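## Task

Arrange the nests so that N1 holds plate C16, N2 holds plate C51 and N3 holds plate C15. Each plate must rest flat between its nest's locators, with its well A1 at the nest corner labelled A1, and must stay that way without the robot holding it. Finish by opening the grippers and moving the hands away.

## Robot and tools

Setup. Two seven-joint xArm arms, left_arm and right_arm, each with a two-finger gripper. The fingers project sideways from the wrist flange; with the flange pointing down they are level, and wrist roll turns them about. Nest OUT is empty and lies between the arms. In front of the arms, going clockwise seen from above, are nests N1, N2, N3 and RD. A fixed bar-code scanner beside RD is always on. Plate IDs are unknown at first: set a plate flat in RD with well A1 at the A1 corner, keep the view clear, and the scanner reports the ID. Well A1 is the plate's cut-off corner. OUT is free space for shuffling plates.

Scene frame: origin on the table top between the arms, +z up, +x out over the table, left_arm on the +y side. The names left and right do not refer to image sides. Arm bases: left_arm at (+0.019, +0.265, 0) m, quat_wxyz (+0.998, 0, 0, +0.064); right_arm at (-0.030, -0.422, 0) m, quat_wxyz (+0.999, 0, 0, +0.046).

Gripper frame: +x runs along the fingers toward the tips, y is the closing direction, +z points back toward the flange. The reported hand position is the point between the finger pads, about 2 cm short of the tips; it can be slightly wrong, more so at long reach.

execute_actions(actions). A list of actions run in order. Each action may have "rows", "steps", "until". "rows" holds 1 to 15 rows; each row lasts one control step (1/30 s). A row is one flat list of 14 numbers, each in [-1, 1], always covering both arms: dx, dy, dz, rx, ry, rz, opening for left_arm, then those seven for right_arm. dx..rz are an offset, not a pose: they set the target relative to the gripper's measured pose at the start of that action (for a call's first action, the last pose reported), expressed in the gripper's own axes. Every row refers to that same start pose, not to the preceding row. Scale: 1.0 equals 0.6 m for dx, dy, dz and 180 degrees for the rotation vector rx, ry, rz. Opening is absolute, not an offset: +1 is fully open (0.150 m), -1 is shut (pads still 0.071 m apart). Closing fully takes about 0.4 s or more. "steps" is an integer 1 to 450 (default 15), no fewer than the row count; after the rows run out the arms keep heading for the last row's target and the grippers keep its opening. Each control step the target is clipped to within 70 mm and 16 degrees of the current pose, so long moves need many steps. Joint speed is capped at 3.14 rad/s. If an action ends early the arm may stop short; send the remainder next call.

"until" stops an action as soon as all conditions hold, e.g. {"scanner": {"code": "c56"}} or {"scanner": {"reads": [">", 0]}}. Numbers need a comparison (=, !=, <, <=, >, >=). It only reads the scanner; it does not halt the arms. Any bad value or unknown name rejects the whole call before motion. An empty list just returns state and images.

zoom_image(camera, region): enlarged crop of the latest image from cam_high, cam_low, cam_left_wrist or cam_right_wrist; region [x0, y0, x1, y1] in pixels from the top-left, at most 504 by 504. read_manual(section): licence texts only. finished_scene(scene): ends the current scene (pass its number) and reports success; irreversible, so only call it once plates are placed, released and stable.

Results. Per arm: end_effector_position (m), end_effector_quat_wxyz, velocities, Joint positions (last value is measured opening in m), grip_measured (opening on the command scale), and a "Hand target" line showing where the controller now drives the gripper. Scanner: code (lower-case ID such as c15, or no_read; never wrong) and reads (count of changes from no_read to an ID). "pose unreachable" means the clearance check altered or blocked that arm's command; the arm drops its target and rests. Being pushed far from its target makes both arms drop their targets. Images arrive from cam_high (896x504), cam_low (896x504), cam_left_wrist and cam_right_wrist (616x616 fisheye).

Gripping. To hold something, command an opening at least about 0.04 below grip_measured. Finger force is about 20 N per pad; a fast close can squeeze harder or even spring open. Readings may be off by about 1 mm per gripper.

Cautions. Accelerate gently, growing the offset about 0.01 per row (6 mm per step), or a held plate may shake loose. Never drop or push anything off the table. Keep the arms from colliding. Too much joint torque causes a torque fault: the arm backs off, pauses 10 s and ignores the rest of the call. Holding loads heats motors; MOTOR HOT appears at 65 °C and an OVER-TEMPERATURE FAULT brakes the arm at 80 °C, so avoid holding plates while deliberating. The robot keeps its last command while you think. Brief external tugs may disturb held or loose plates. Smooth, short, low-effort motion is preferred; park the idle arm clear.

Each tool is called by a JSON object that holds its "api" and its "payload".

## Session

{"api": "execute_actions", "payload": {"actions": []}}

Scene clock: 0.00 s.
left_arm: end_effector_position=(+0.4955, +0.3619, +0.3855) grip_measured=+1.00 end_effector_quat_wxyz=(+0.039, -0.035, -0.011, +0.999) end_effector_velocity=(-0.000, +0.000, +0.001) end_effector_angular_velocity=(+0.000, -0.001, +0.000) | right_arm: end_effector_position=(+0.5500, +0.0842, +0.1224) grip_measured=+0.99 end_effector_quat_wxyz=(+0.950, -0.117, -0.070, +0.279) end_effector_velocity=(+0.000, -0.000, -0.001) end_effector_angular_velocity=(-0.001, +0.002, +0.001)
Joint positions: left_arm=[ 0.046  0.539 -0.064  2.014  0.043  1.404 -2.948  0.15 ] | right_arm=[ 0.719  0.789 -0.035  1.602 -0.34   0.832  0.447  0.15 ]
Joint velocities: left_arm=[ 0.    -0.001  0.    -0.    -0.     0.    -0.     0.   ] | right_arm=[-0.001  0.001  0.    -0.     0.     0.    -0.002  0.   ]
Hand target (left_arm): +0.496, +0.362, +0.385; +0.039, -0.035, -0.011, +0.999
Hand target (right_arm): +0.550, +0.084, +0.122; +0.950, -0.117, -0.070, +0.279
scanner: code=no_read reads=0

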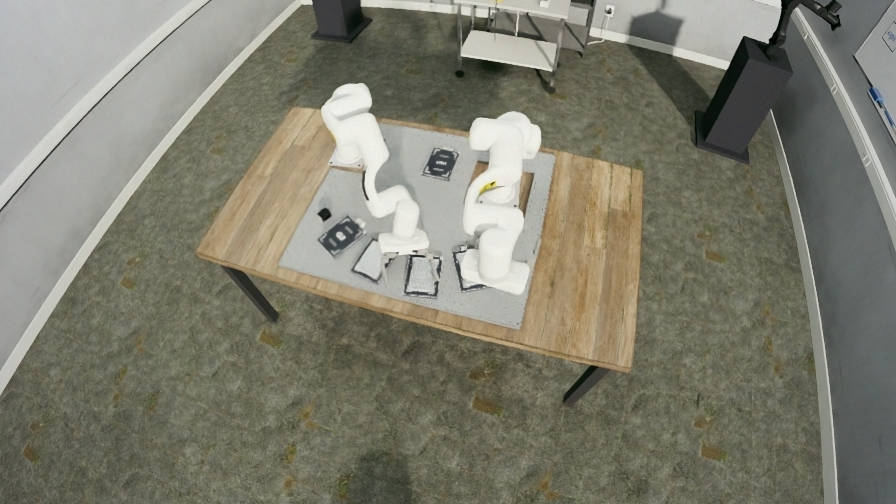

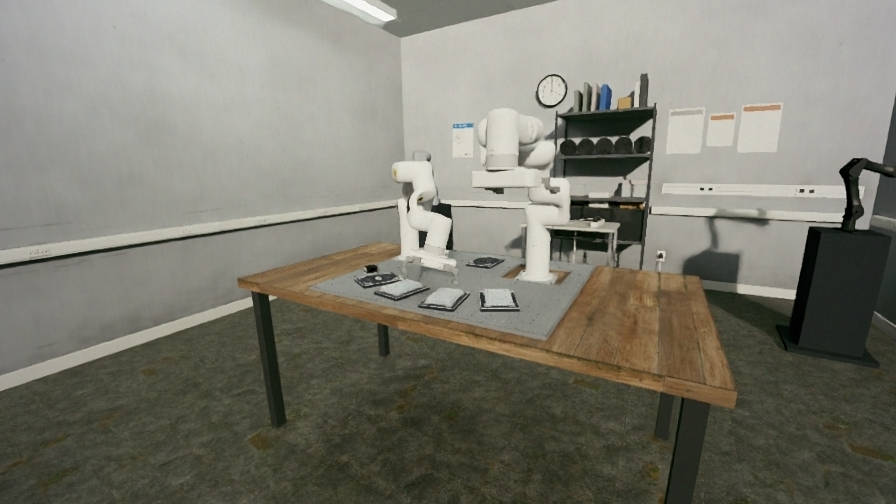

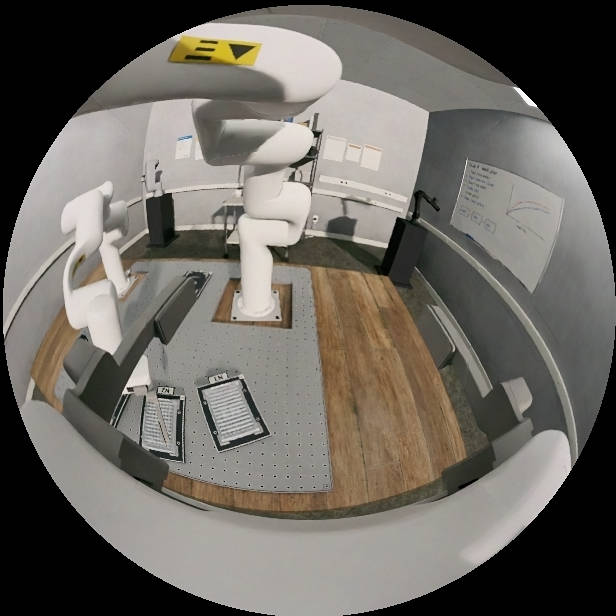

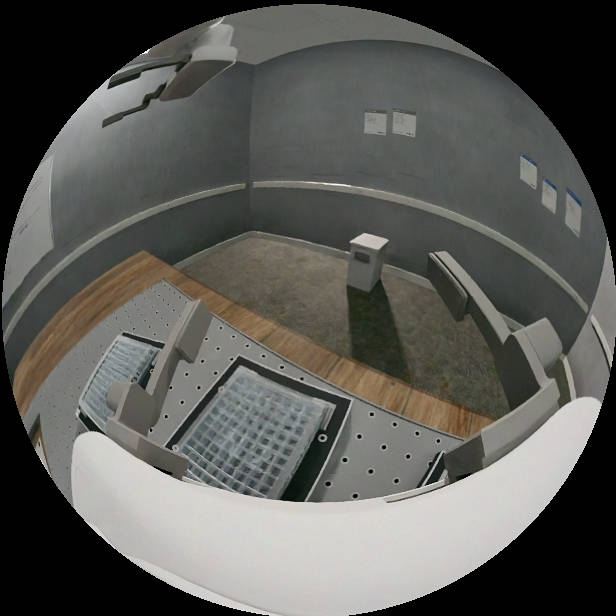

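{"api": "zoom_image", "payload": {"camera": "cam_high", "region": [260, 100, 580, 340]}}

{"api": "zoom_image", "payload": {"camera": "cam_low", "region": [300, 230, 600, 340]}}

Region (260, 100, 580, 340) of cam_high's 896x504 image, scaled by 1.575, with more detail than that image has; it fills the top 378 rows of this view, and the rest is white.

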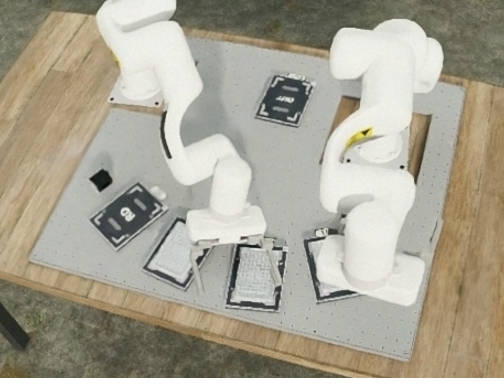

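Region (300, 230, 600, 340) of cam_low's 896x504 image, scaled by 1.680, with more detail than that image has; it fills the top 185 rows of this view, and the rest is white.

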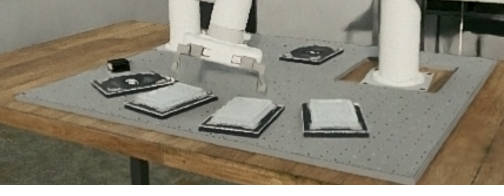

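{"api": "zoom_image", "payload": {"camera": "cam_left_wrist", "region": [90, 340, 310, 490]}}

{"api": "zoom_image", "payload": {"camera": "cam_right_wrist", "region": [50, 300, 450, 520]}}

Region (90, 340, 310, 490) of cam_left_wrist's 616x616 image, scaled by 2.291, with more detail than that image has; it fills the top 344 rows of this view, and the rest is white.

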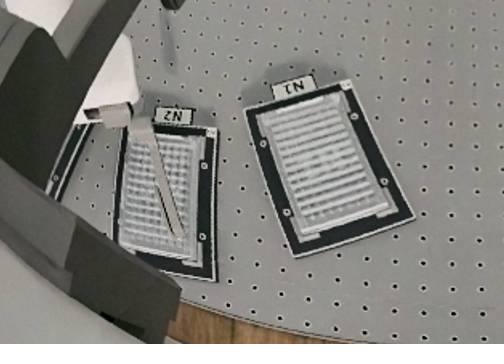

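Region (50, 300, 450, 520) of cam_right_wrist's 616x616 image, scaled by 1.260, with more detail than that image has; it fills the top 277 rows of this view, and the rest is white.

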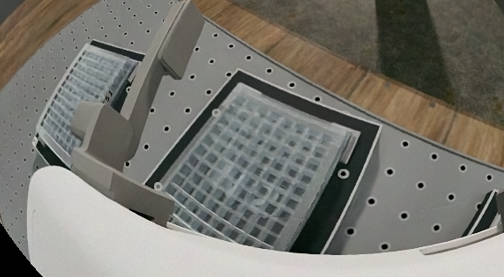

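{"api": "execute_actions", "payload": {"actions": [{"rows": [[0.4, -0.25, 0, 0, 0, 0, 1, -0.0639, 0.0210, 0.0967, 0.0790, 0.0383, -0.1256, 1]], "steps": 60}]}}

Scene clock: 3.53 s.
left_arm: end_effector_position=(+0.2682, +0.5293, +0.3714) grip_measured=+1.00 end_effector_quat_wxyz=(+0.039, -0.035, -0.010, +0.999) end_effector_velocity=(+0.000, +0.000, -0.001) end_effector_angular_velocity=(-0.001, +0.002, -0.001) | right_arm: end_effector_position=(+0.5002, +0.0845, +0.1725) grip_measured=+0.99 end_effector_quat_wxyz=(+0.996, +0.000, -0.000, +0.087) end_effector_velocity=(+0.000, +0.000, +0.000) end_effector_angular_velocity=(+0.001, -0.000, +0.001)
Joint positions: left_arm=[ 0.336 -0.059  0.105  1.176 -0.019  1.165 -2.487  0.15 ] | right_arm=[ 0.769  0.656  0.044  1.568 -0.035  0.912  0.743  0.15 ]
Joint velocities: left_arm=[-0.     0.002 -0.     0.     0.     0.     0.001  0.   ] | right_arm=[ 0.    -0.     0.     0.     0.001 -0.001 -0.001 -0.   ]
Hand target (left_arm): +0.268, +0.529, +0.371; +0.039, -0.035, -0.010, +0.999
Hand target (right_arm): +0.500, +0.084, +0.172; +0.996, +0.000, -0.000, +0.087
Off the commanded pose (left_arm): 0.002 m, 0 deg.
Off the commanded pose (right_arm): 0.000 m, 0 deg.
scanner: code=no_read reads=0

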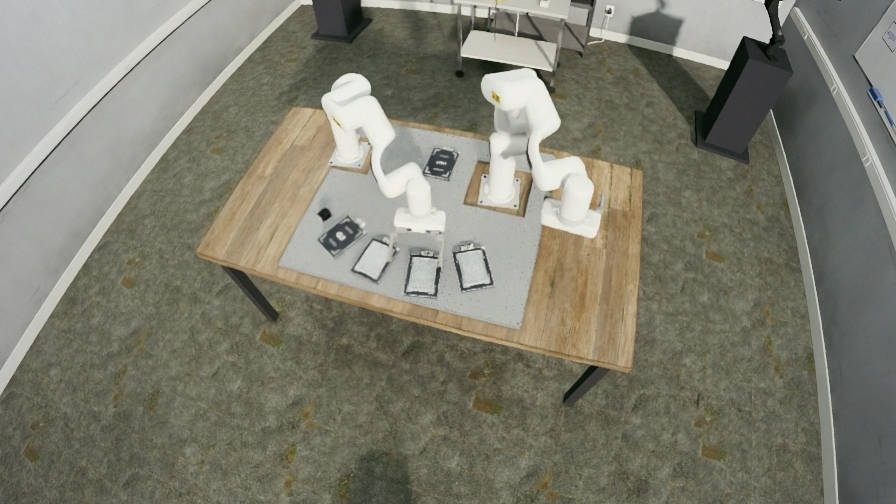

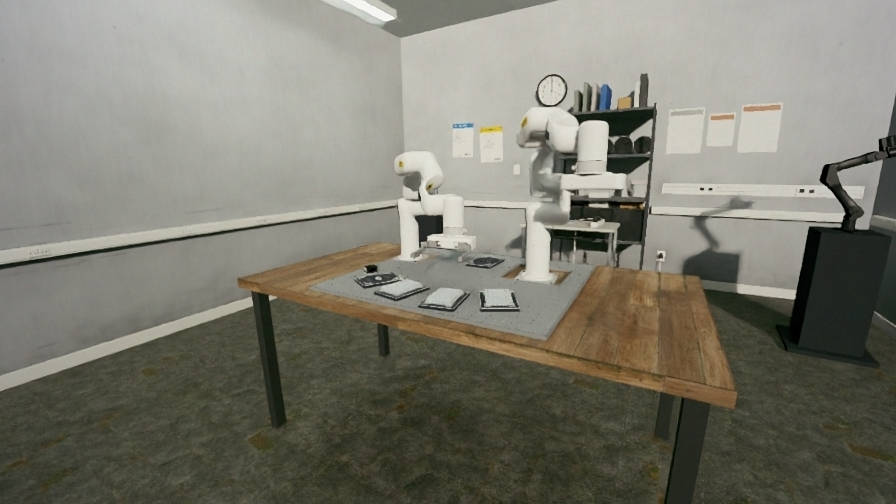

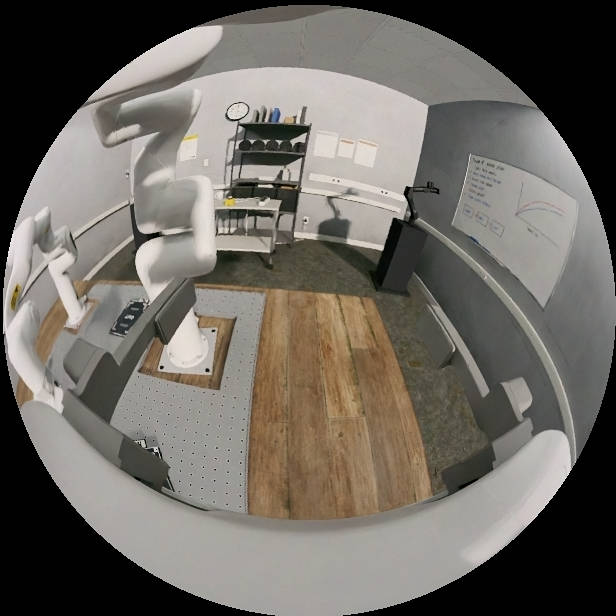

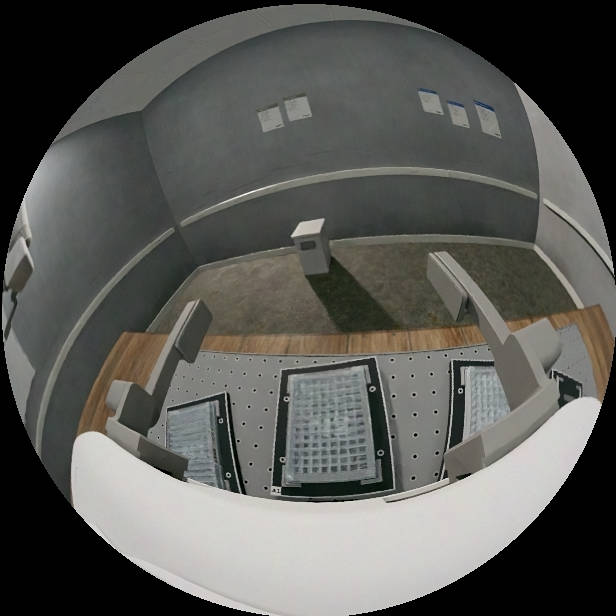

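{"api": "zoom_image", "payload": {"camera": "cam_right_wrist", "region": [150, 330, 590, 510]}}

{"api": "zoom_image", "payload": {"camera": "cam_high", "region": [300, 190, 520, 310]}}

Region (150, 330, 590, 510) of cam_right_wrist's 616x616 image, scaled by 1.145, with more detail than that image has; it fills the top 206 rows of this view, and the rest is white.

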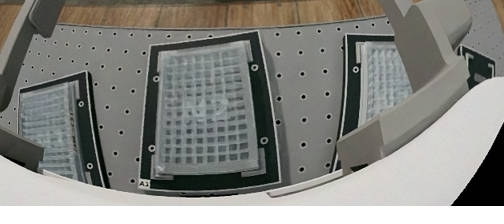

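Region (300, 190, 520, 310) of cam_high's 896x504 image, scaled by 2.291, with more detail than that image has; it fills the top 275 rows of this view, and the rest is white.

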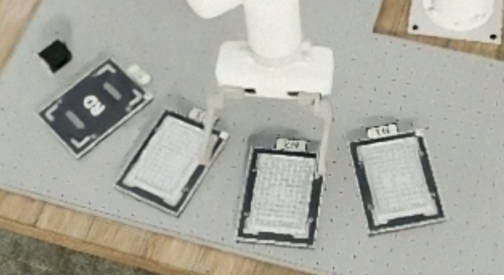

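{"api": "execute_actions", "payload": {"actions": [{"rows": [[0, 0, 0, 0, 0, 0, 1, -0.0667, 0.0167, -0.1875, 0, 0, 0, 0.2]], "steps": 40}]}}

Scene clock: 5.73 s.
left_arm: end_effector_position=(+0.2682, +0.5293, +0.3714) grip_measured=+1.00 end_effector_quat_wxyz=(+0.039, -0.035, -0.010, +0.999) end_effector_velocity=(+0.000, -0.000, +0.000) end_effector_angular_velocity=(+0.000, +0.000, -0.001) | right_arm: end_effector_position=(+0.4590, +0.0871, +0.0599) grip_measured=+0.20 end_effector_quat_wxyz=(+0.996, +0.000, -0.000, +0.087) end_effector_velocity=(-0.000, +0.000, -0.000) end_effector_angular_velocity=(-0.000, -0.001, +0.001)
Joint positions: left_arm=[ 0.336 -0.059  0.105  1.176 -0.019  1.165 -2.487  0.15 ] | right_arm=[ 0.822  0.805  0.045  1.452 -0.054  0.648  0.814  0.118]
Joint velocities: left_arm=[-0.001 -0.     0.    -0.     0.    -0.     0.     0.   ] | right_arm=[ 0.001  0.    -0.     0.    -0.001 -0.     0.001 -0.   ]
Hand target (left_arm): +0.268, +0.529, +0.371; +0.039, -0.035, -0.010, +0.999
Hand target (right_arm): +0.459, +0.087, +0.060; +0.996, +0.000, -0.000, +0.087
Off the commanded pose (left_arm): 0.000 m, 0 deg.
Off the commanded pose (right_arm): 0.000 m, 0 deg.
scanner: code=no_read reads=0

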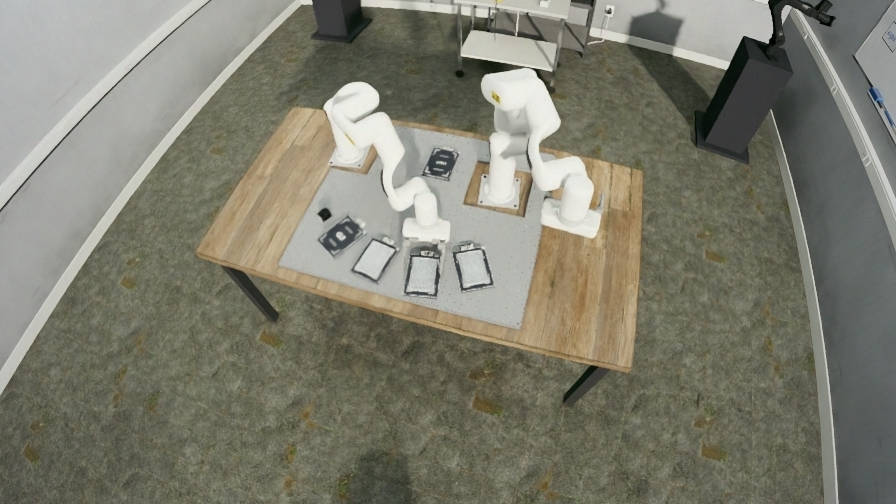

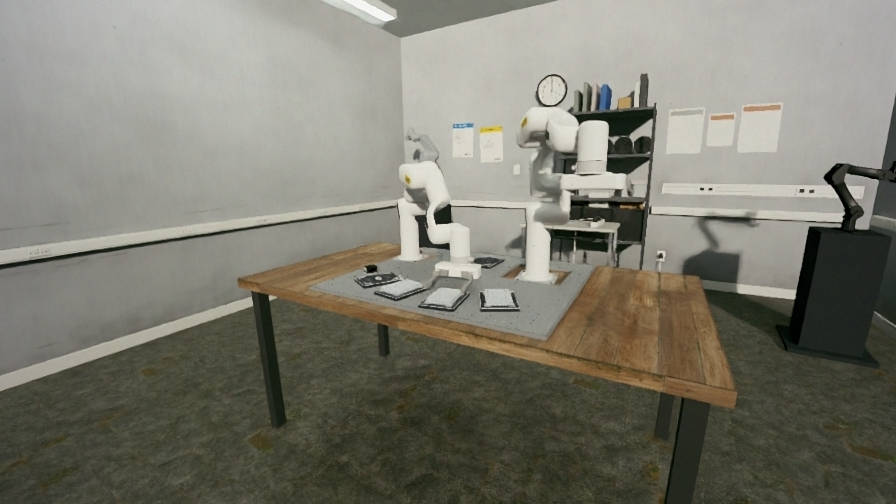

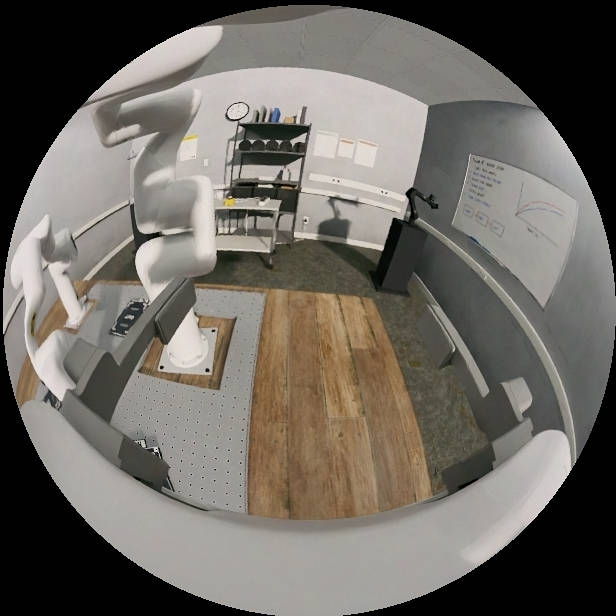

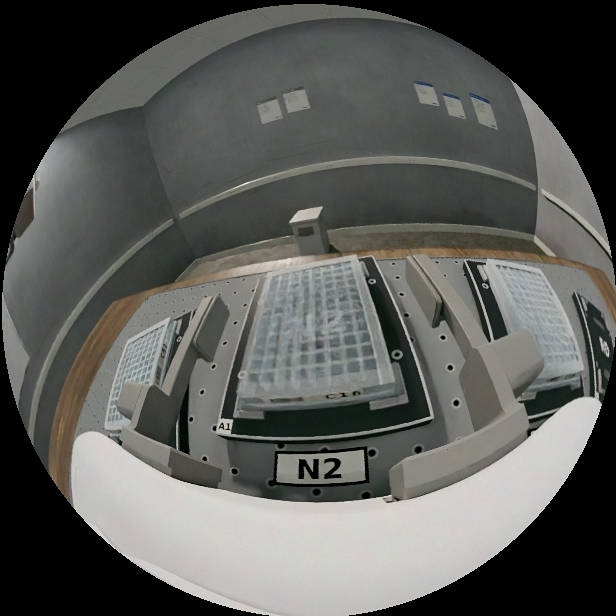

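{"api": "zoom_image", "payload": {"camera": "cam_right_wrist", "region": [200, 340, 450, 450]}}

{"api": "zoom_image", "payload": {"camera": "cam_right_wrist", "region": [90, 290, 250, 450]}}

{"api": "zoom_image", "payload": {"camera": "cam_right_wrist", "region": [450, 250, 616, 430]}}

Region (200, 340, 450, 450) of cam_right_wrist's 616x616 image, scaled by 2.016, with more detail than that image has; it fills the top 222 rows of this view, and the rest is white.

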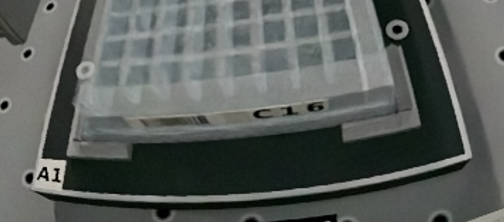

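Region (90, 290, 250, 450) of cam_right_wrist's 616x616 image, scaled by 3.150, with more detail than that image has.

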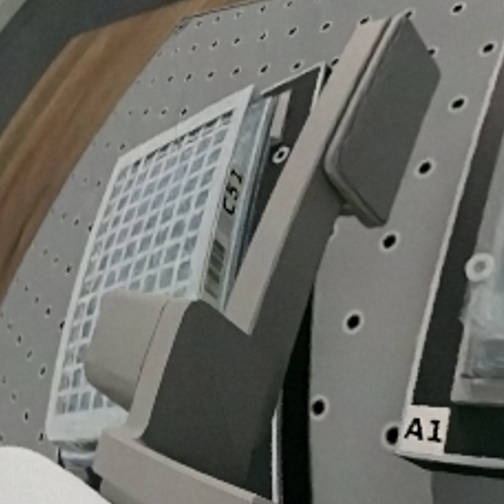

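Region (450, 250, 616, 430) of cam_right_wrist's 616x616 image, scaled by 2.800, with more detail than that image has; it fills the left 465 columns of this view, and the rest is white.

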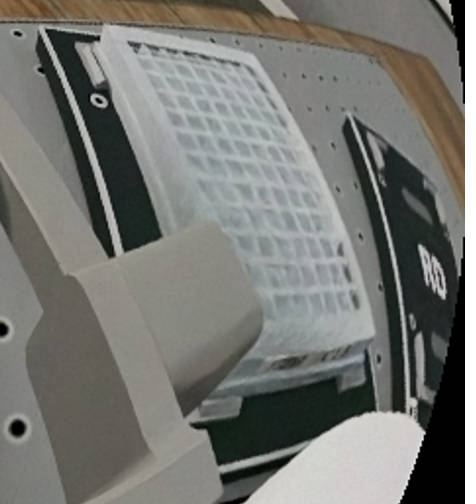

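{"api": "execute_actions", "payload": {"actions": [{"rows": [[0, 0, 0, 0, 0, 0, 1, 0.008, 0.004, -0.0417, 0, 0, 0, 0.2]], "steps": 20}]}}

Scene clock: 7.30 s.
left_arm: end_effector_position=(+0.2682, +0.5293, +0.3714) grip_measured=+1.00 end_effector_quat_wxyz=(+0.039, -0.035, -0.010, +0.999) end_effector_velocity=(-0.000, -0.000, +0.000) end_effector_angular_velocity=(+0.000, -0.001, +0.001) | right_arm: end_effector_position=(+0.4635, +0.0904, +0.0355) grip_measured=+0.20 end_effector_quat_wxyz=(+0.996, +0.001, -0.001, +0.087) end_effector_velocity=(-0.000, +0.000, -0.000) end_effector_angular_velocity=(-0.000, -0.000, +0.001)
Joint positions: left_arm=[ 0.336 -0.059  0.105  1.176 -0.019  1.165 -2.487  0.15 ] | right_arm=[ 0.821  0.875  0.043  1.497 -0.056  0.621  0.812  0.118]
Joint velocities: left_arm=[ 0.    -0.002 -0.    -0.    -0.001  0.    -0.001  0.   ] | right_arm=[ 0.001  0.     0.     0.    -0.001 -0.     0.    -0.   ]
Hand target (left_arm): +0.268, +0.529, +0.371; +0.039, -0.035, -0.010, +0.999
Hand target (right_arm): +0.463, +0.090, +0.035; +0.996, +0.000, -0.000, +0.087
Off the commanded pose (left_arm): 0.000 m, 0 deg.
Off the commanded pose (right_arm): 0.001 m, 0 deg.
scanner: code=no_read reads=0

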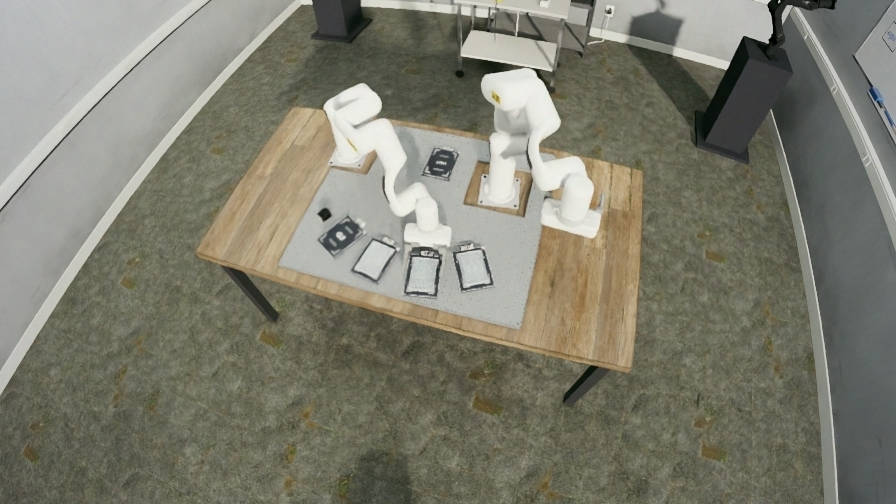

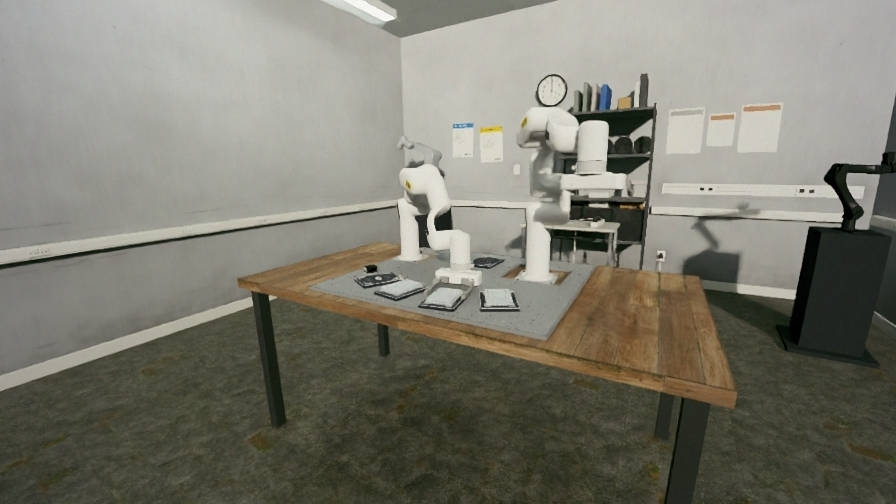

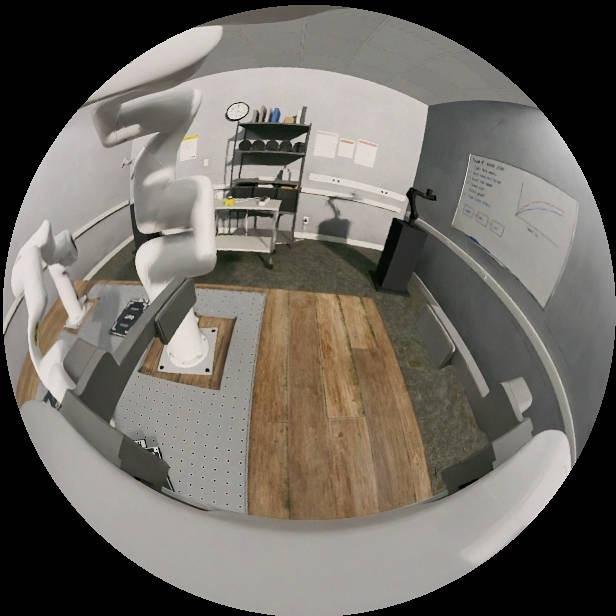

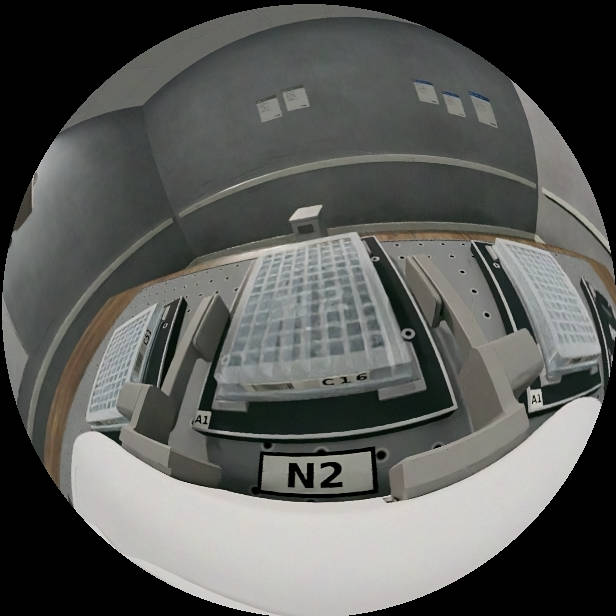

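{"api": "zoom_image", "payload": {"camera": "cam_right_wrist", "region": [110, 220, 560, 500]}}

{"api": "zoom_image", "payload": {"camera": "cam_low", "region": [380, 250, 540, 320]}}

Region (110, 220, 560, 500) of cam_right_wrist's 616x616 image, scaled by 1.120, with more detail than that image has; it fills the top 314 rows of this view, and the rest is white.

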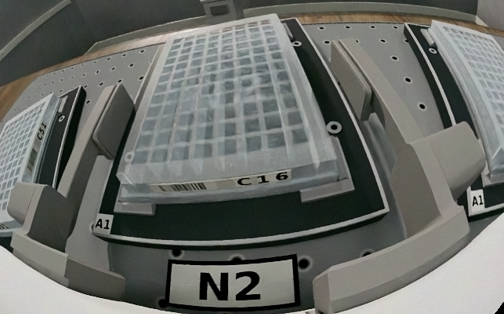

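Region (380, 250, 540, 320) of cam_low's 896x504 image, scaled by 3.150, with more detail than that image has; it fills the top 220 rows of this view, and the rest is white.

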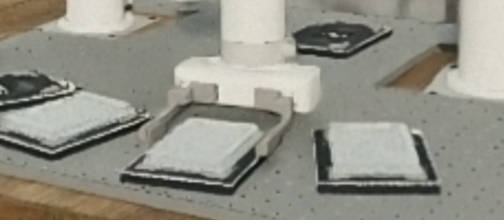

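{"api": "execute_actions", "payload": {"actions": [{"rows": [[0, 0, 0, 0, 0, 0, 1, 0.008, 0.015, 0.002, 0, 0, 0, 0.2]], "steps": 15}, {"rows": [[0, 0, 0, 0, 0, 0, 1, 0, 0, 0, 0, 0, 0, -0.1], [0, 0, 0, 0, 0, 0, 1, 0, 0, 0, 0, 0, 0, -0.2], [0, 0, 0, 0, 0, 0, 1, 0, 0, 0, 0, 0, 0, -0.3], [0, 0, 0, 0, 0, 0, 1, 0, 0, 0, 0, 0, 0, -0.4], [0, 0, 0, 0, 0, 0, 1, 0, 0, 0, 0, 0, 0, -0.45], [0, 0, 0, 0, 0, 0, 1, 0, 0, 0, 0, 0, 0, -0.5], [0, 0, 0, 0, 0, 0, 1, 0, 0, 0, 0, 0, 0, -0.55], [0, 0, 0, 0, 0, 0, 1, 0, 0, 0, 0, 0, 0, -0.6], [0, 0, 0, 0, 0, 0, 1, 0, 0, 0, 0, 0, 0, -0.65], [0, 0, 0, 0, 0, 0, 1, 0, 0, 0, 0, 0, 0, -0.7], [0, 0, 0, 0, 0, 0, 1, 0, 0, 0, 0, 0, 0, -0.75]], "steps": 25}]}}

Scene clock: 9.37 s.
left_arm: end_effector_position=(+0.2682, +0.5293, +0.3714) grip_measured=+1.00 end_effector_quat_wxyz=(+0.039, -0.035, -0.010, +0.999) end_effector_velocity=(-0.001, +0.000, +0.001) end_effector_angular_velocity=(+0.001, -0.001, +0.001) | right_arm: end_effector_position=(+0.4676, +0.0974, +0.0356) grip_measured=-0.56 end_effector_quat_wxyz=(+0.997, -0.001, -0.000, +0.083) end_effector_velocity=(-0.001, +0.000, -0.001) end_effector_angular_velocity=(+0.001, +0.001, -0.004)
Joint positions: left_arm=[ 0.336 -0.059  0.105  1.176 -0.019  1.165 -2.487  0.15 ] | right_arm=[ 0.824  0.899  0.043  1.547 -0.057  0.65   0.824  0.089]
Joint velocities: left_arm=[ 0.002 -0.001 -0.     0.     0.     0.     0.001  0.   ] | right_arm=[-0.007  0.003  0.011  0.002 -0.012 -0.001  0.013 -0.   ]
Hand target (left_arm): +0.268, +0.529, +0.371; +0.039, -0.035, -0.010, +0.999
Hand target (right_arm): +0.466, +0.100, +0.035; +0.996, -0.000, +0.000, +0.087
Off the commanded pose (left_arm): 0.000 m, 0 deg.
Off the commanded pose (right_arm): 0.003 m, 1 deg.
scanner: code=no_read reads=0

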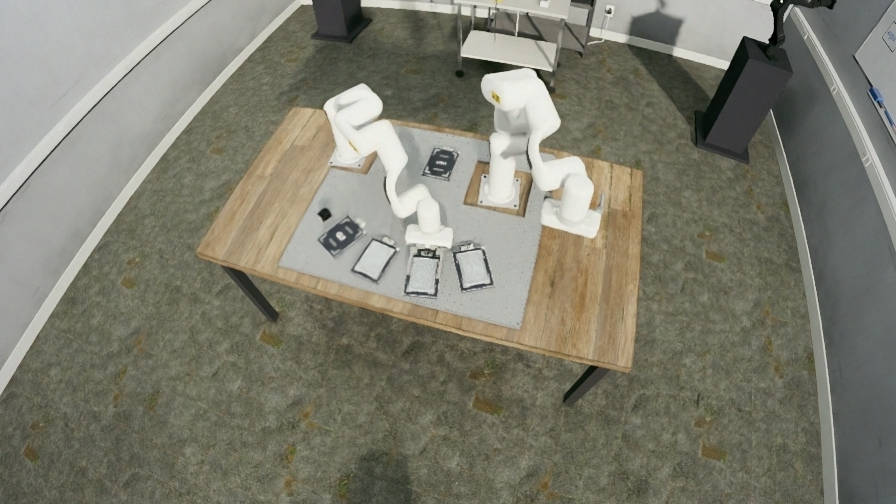

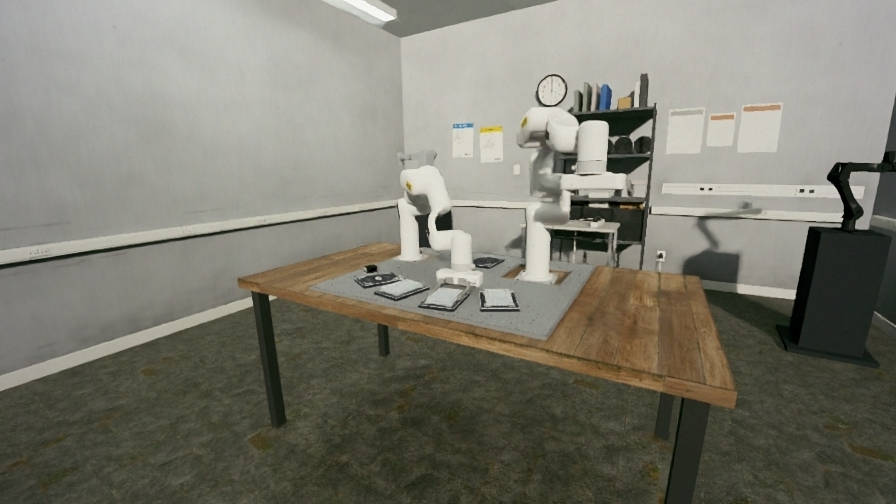

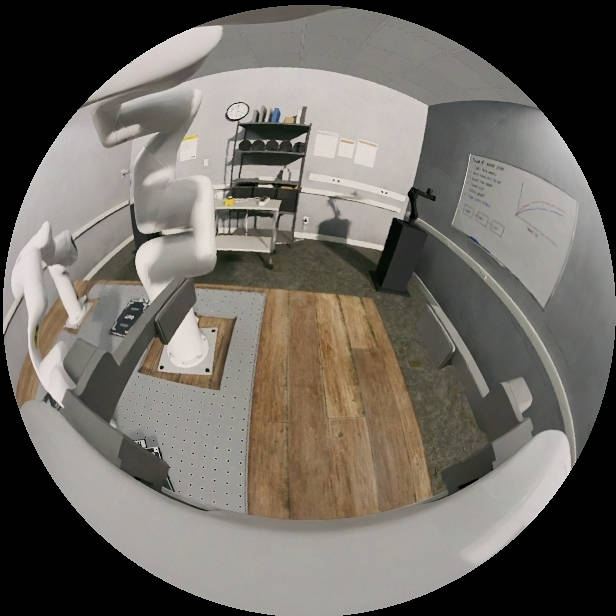

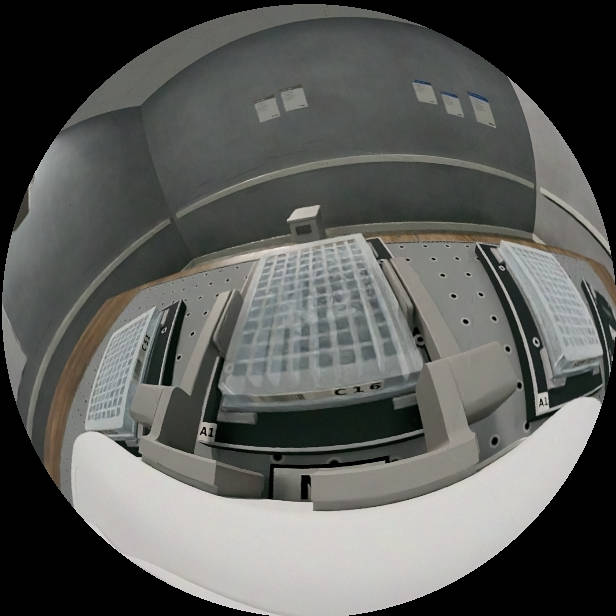

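{"api": "zoom_image", "payload": {"camera": "cam_right_wrist", "region": [130, 220, 520, 500]}}

Region (130, 220, 520, 500) of cam_right_wrist's 616x616 image, scaled by 1.292, with more detail than that image has; it fills the top 362 rows of this view, and the rest is white.

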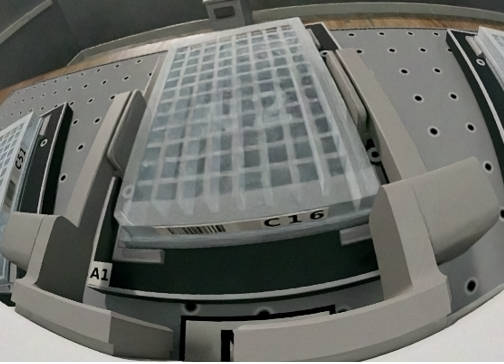

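{"api": "execute_actions", "payload": {"actions": [{"rows": [[0, 0, 0, 0, 0, 0, 1, 0, 0, 0.005, 0, 0, 0, -0.75], [0, 0, 0, 0, 0, 0, 1, 0, 0, 0.01, 0, 0, 0, -0.75], [0, 0, 0, 0, 0, 0, 1, 0, 0, 0.015, 0, 0, 0, -0.75], [0, 0, 0, 0, 0, 0, 1, 0, 0, 0.02, 0, 0, 0, -0.75], [0, 0, 0, 0, 0, 0, 1, 0, 0, 0.025, 0, 0, 0, -0.75], [0, 0, 0, 0, 0, 0, 1, 0, 0, 0.03, 0, 0, 0, -0.75], [0, 0, 0, 0, 0, 0, 1, 0, 0, 0.035, 0, 0, 0, -0.75], [0, 0, 0, 0, 0, 0, 1, 0, 0, 0.04, 0, 0, 0, -0.75], [0, 0, 0, 0, 0, 0, 1, 0, 0, 0.045, 0, 0, 0, -0.75], [0, 0, 0, 0, 0, 0, 1, 0, 0, 0.05, 0, 0, 0, -0.75]], "steps": 20}]}}

Scene clock: 10.43 s.
left_arm: end_effector_position=(+0.2682, +0.5293, +0.3714) grip_measured=+1.00 end_effector_quat_wxyz=(+0.039, -0.035, -0.010, +0.999) end_effector_velocity=(+0.000, -0.000, +0.001) end_effector_angular_velocity=(+0.001, -0.002, -0.001) | right_arm: end_effector_position=(+0.4668, +0.0980, +0.0647) grip_measured=-0.65 end_effector_quat_wxyz=(+0.997, -0.001, +0.000, +0.083) end_effector_velocity=(-0.001, +0.004, +0.005) end_effector_angular_velocity=(+0.009, -0.003, +0.001)
Joint positions: left_arm=[ 0.336 -0.059  0.105  1.176 -0.019  1.165 -2.487  0.15 ] | right_arm=[ 0.819  0.833  0.052  1.526 -0.061  0.696  0.826  0.085]
Joint velocities: left_arm=[-0.001 -0.001 -0.     0.    -0.    -0.     0.     0.   ] | right_arm=[ 0.002 -0.006  0.004  0.003  0.    -0.     0.003 -0.   ]
Hand target (left_arm): +0.268, +0.529, +0.371; +0.039, -0.035, -0.010, +0.999
Hand target (right_arm): +0.468, +0.098, +0.066; +0.997, -0.001, -0.000, +0.083
Off the commanded pose (left_arm): 0.000 m, 0 deg.
Off the commanded pose (right_arm): 0.001 m, 0 deg.
scanner: code=no_read reads=0

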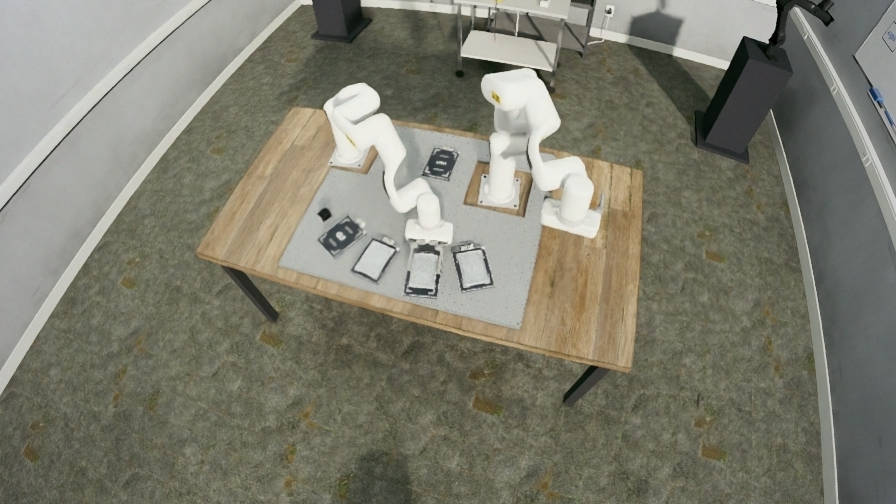

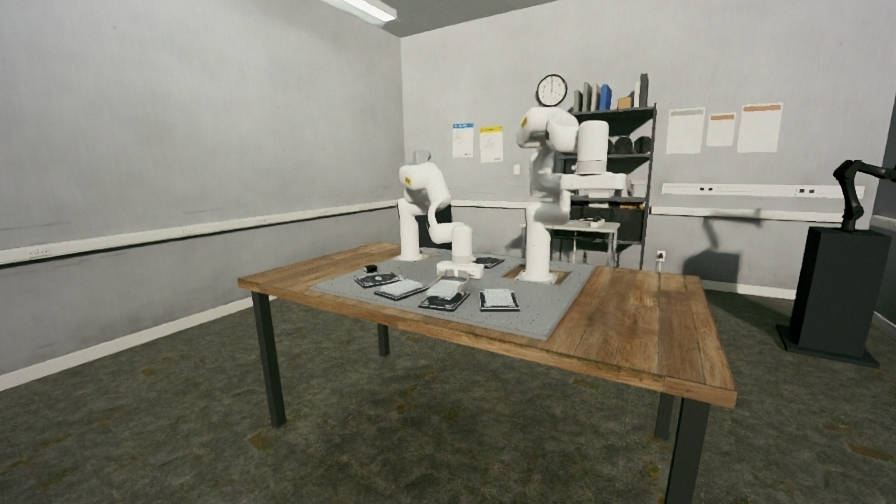

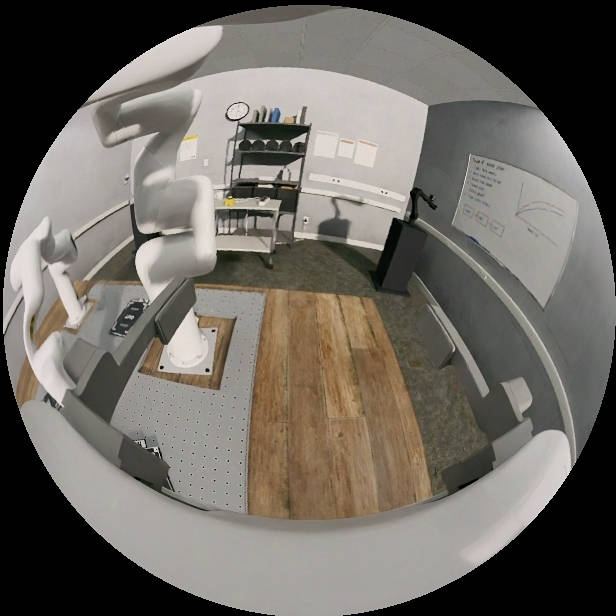

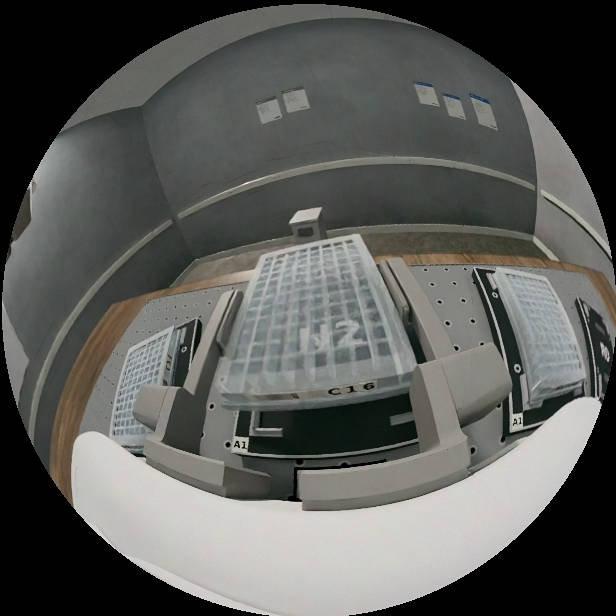

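{"api": "execute_actions", "payload": {"actions": [{"rows": [
[-0.2301, 0.4303, -0.3761, 0.0304, -0.0003, -0.7914, 0.2, -0.0017, -0.0054, 0.0019, 0, 0, -0.0013, -0.75],
[-0.2301, 0.4303, -0.3761, 0.0304, -0.0003, -0.7914, 0.2, -0.0051, -0.0163, 0.0058, 0, 0, -0.0039, -0.75],
[-0.2301, 0.4303, -0.3761, 0.0304, -0.0003, -0.7914, 0.2, -0.0102, -0.0326, 0.0115, 0, 0, -0.0078, -0.75],
[-0.2301, 0.4303, -0.3761, 0.0304, -0.0003, -0.7914, 0.2, -0.0170, -0.0543, 0.0192, 0, 0, -0.0131, -0.75],
[-0.2301, 0.4303, -0.3761, 0.0304, -0.0003, -0.7914, 0.2, -0.0255, -0.0814, 0.0288, 0, 0, -0.0196, -0.75],
[-0.2301, 0.4303, -0.3761, 0.0304, -0.0003, -0.7914, 0.2, -0.0340, -0.1085, 0.0384, 0, 0, -0.0261, -0.75],
[-0.2301, 0.4303, -0.3761, 0.0304, -0.0003, -0.7914, 0.2, -0.0425, -0.1357, 0.0481, 0, 0, -0.0327, -0.75],
[-0.2301, 0.4303, -0.3761, 0.0304, -0.0003, -0.7914, 0.2, -0.0510, -0.1628, 0.0577, 0, 0, -0.0392, -0.75],
[-0.2301, 0.4303, -0.3761, 0.0304, -0.0003, -0.7914, 0.2, -0.0595, -0.1899, 0.0673, 0, 0, -0.0457, -0.75],
[-0.2301, 0.4303, -0.3761, 0.0304, -0.0003, -0.7914, 0.2, -0.0680, -0.2171, 0.0769, 0, 0, -0.0522, -0.75],
[-0.2301, 0.4303, -0.3761, 0.0304, -0.0003, -0.7914, 0.2, -0.0765, -0.2442, 0.0865, 0, 0, -0.0588, -0.75],
[-0.2301, 0.4303, -0.3761, 0.0304, -0.0003, -0.7914, 0.2, -0.0851, -0.2714, 0.0961, 0, 0, -0.0653, -0.75],
[-0.2301, 0.4303, -0.3761, 0.0304, -0.0003, -0.7914, 0.2, -0.0936, -0.2985, 0.1057, 0, 0, -0.0718, -0.75],
[-0.2301, 0.4303, -0.3761, 0.0304, -0.0003, -0.7914, 0.2, -0.1021, -0.3256, 0.1153, 0, 0, -0.0784, -0.75],
[-0.2301, 0.4303, -0.3761, 0.0304, -0.0003, -0.7914, 0.2, -0.1701, -0.5427, 0.1922, 0, 0, -0.1306, -0.75]
], "steps": 60}]}}

Scene clock: 14.47 s.
left_arm: end_effector_position=(+0.4024, +0.2665, +0.1491) grip_measured=+0.20 end_effector_quat_wxyz=(+0.959, +0.002, -0.001, +0.284) end_effector_velocity=(+0.000, -0.000, +0.001) end_effector_angular_velocity=(-0.001, -0.002, -0.001) | right_arm: end_effector_position=(+0.4201, -0.2392, +0.1824) grip_measured=-0.65 end_effector_quat_wxyz=(+0.993, -0.002, -0.001, -0.121) end_effector_velocity=(+0.000, -0.001, -0.000) end_effector_angular_velocity=(+0.000, +0.001, -0.002)
Joint positions: left_arm=[-0.27  -0.29  -0.187  0.197 -0.104  0.486 -0.805  0.118] | right_arm=[ 0.658 -0.051 -0.131  0.569 -0.019  0.621  0.877  0.085]
Joint velocities: left_arm=[-0.001 -0.002  0.001 -0.    -0.001 -0.001  0.002 -0.   ] | right_arm=[-0.001  0.     0.    -0.     0.001  0.    -0.     0.   ]
Hand target (left_arm): +0.402, +0.267, +0.149; +0.959, +0.002, -0.001, +0.284
Hand target (right_arm): +0.420, -0.239, +0.182; +0.993, -0.002, -0.001, -0.121
Off the commanded pose (left_arm): 0.002 m, 0 deg.
Off the commanded pose (right_arm): 0.002 m, 0 deg.
scanner: code=no_read reads=0

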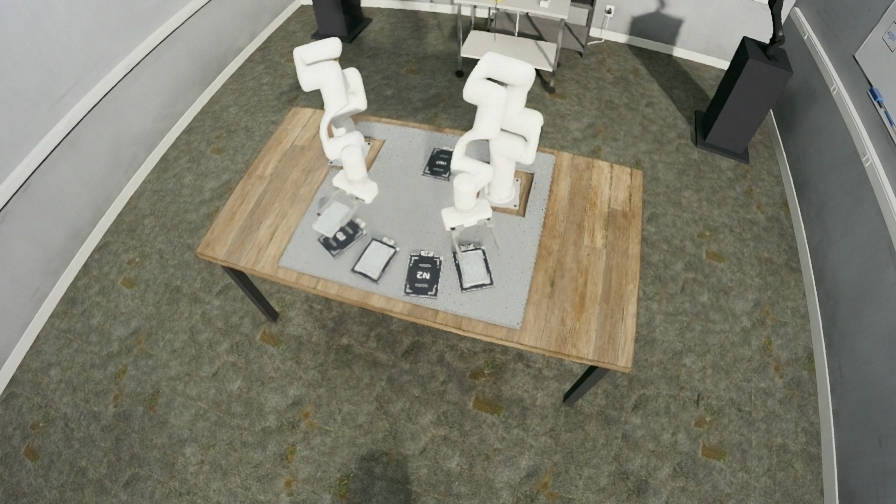

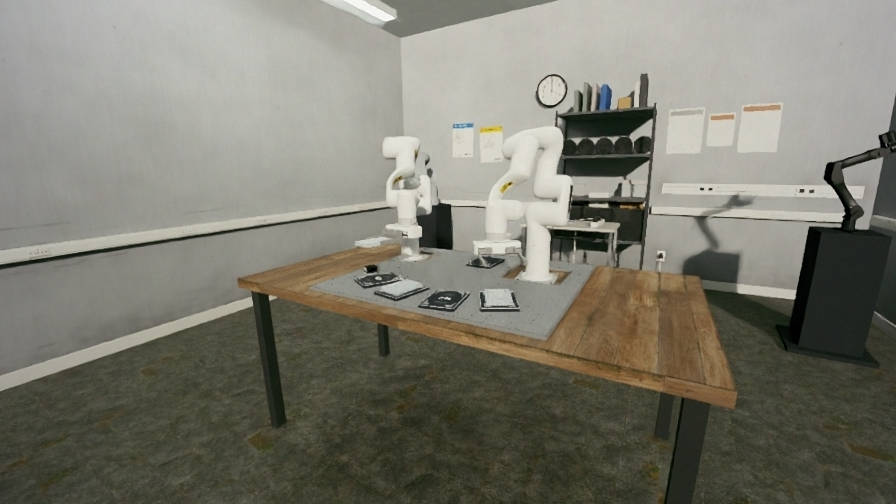

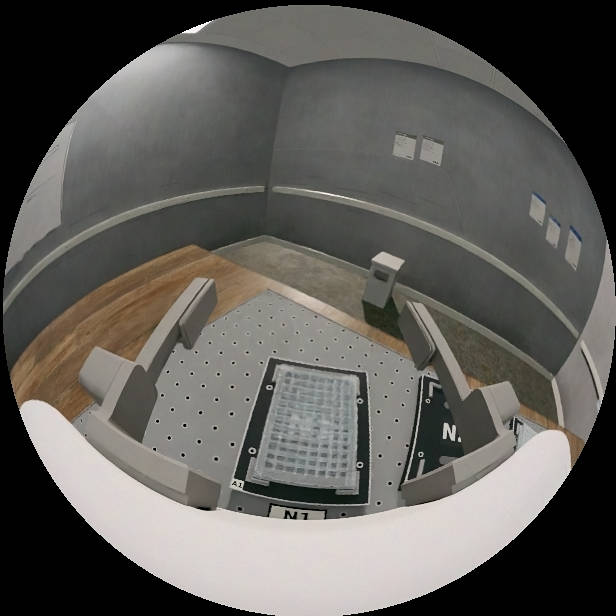

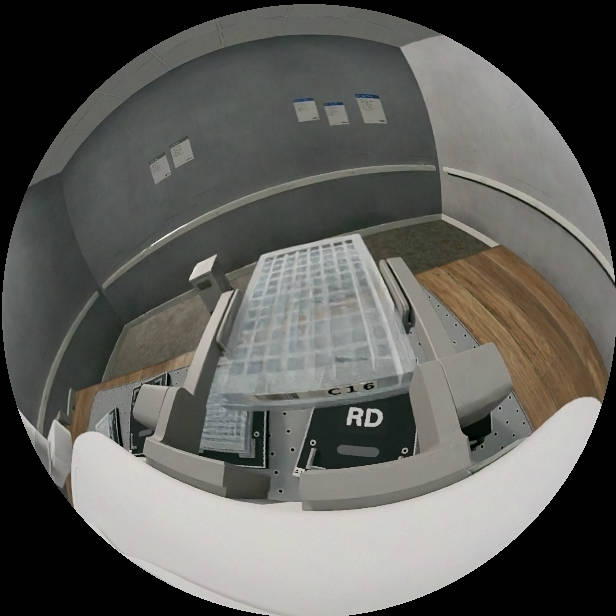

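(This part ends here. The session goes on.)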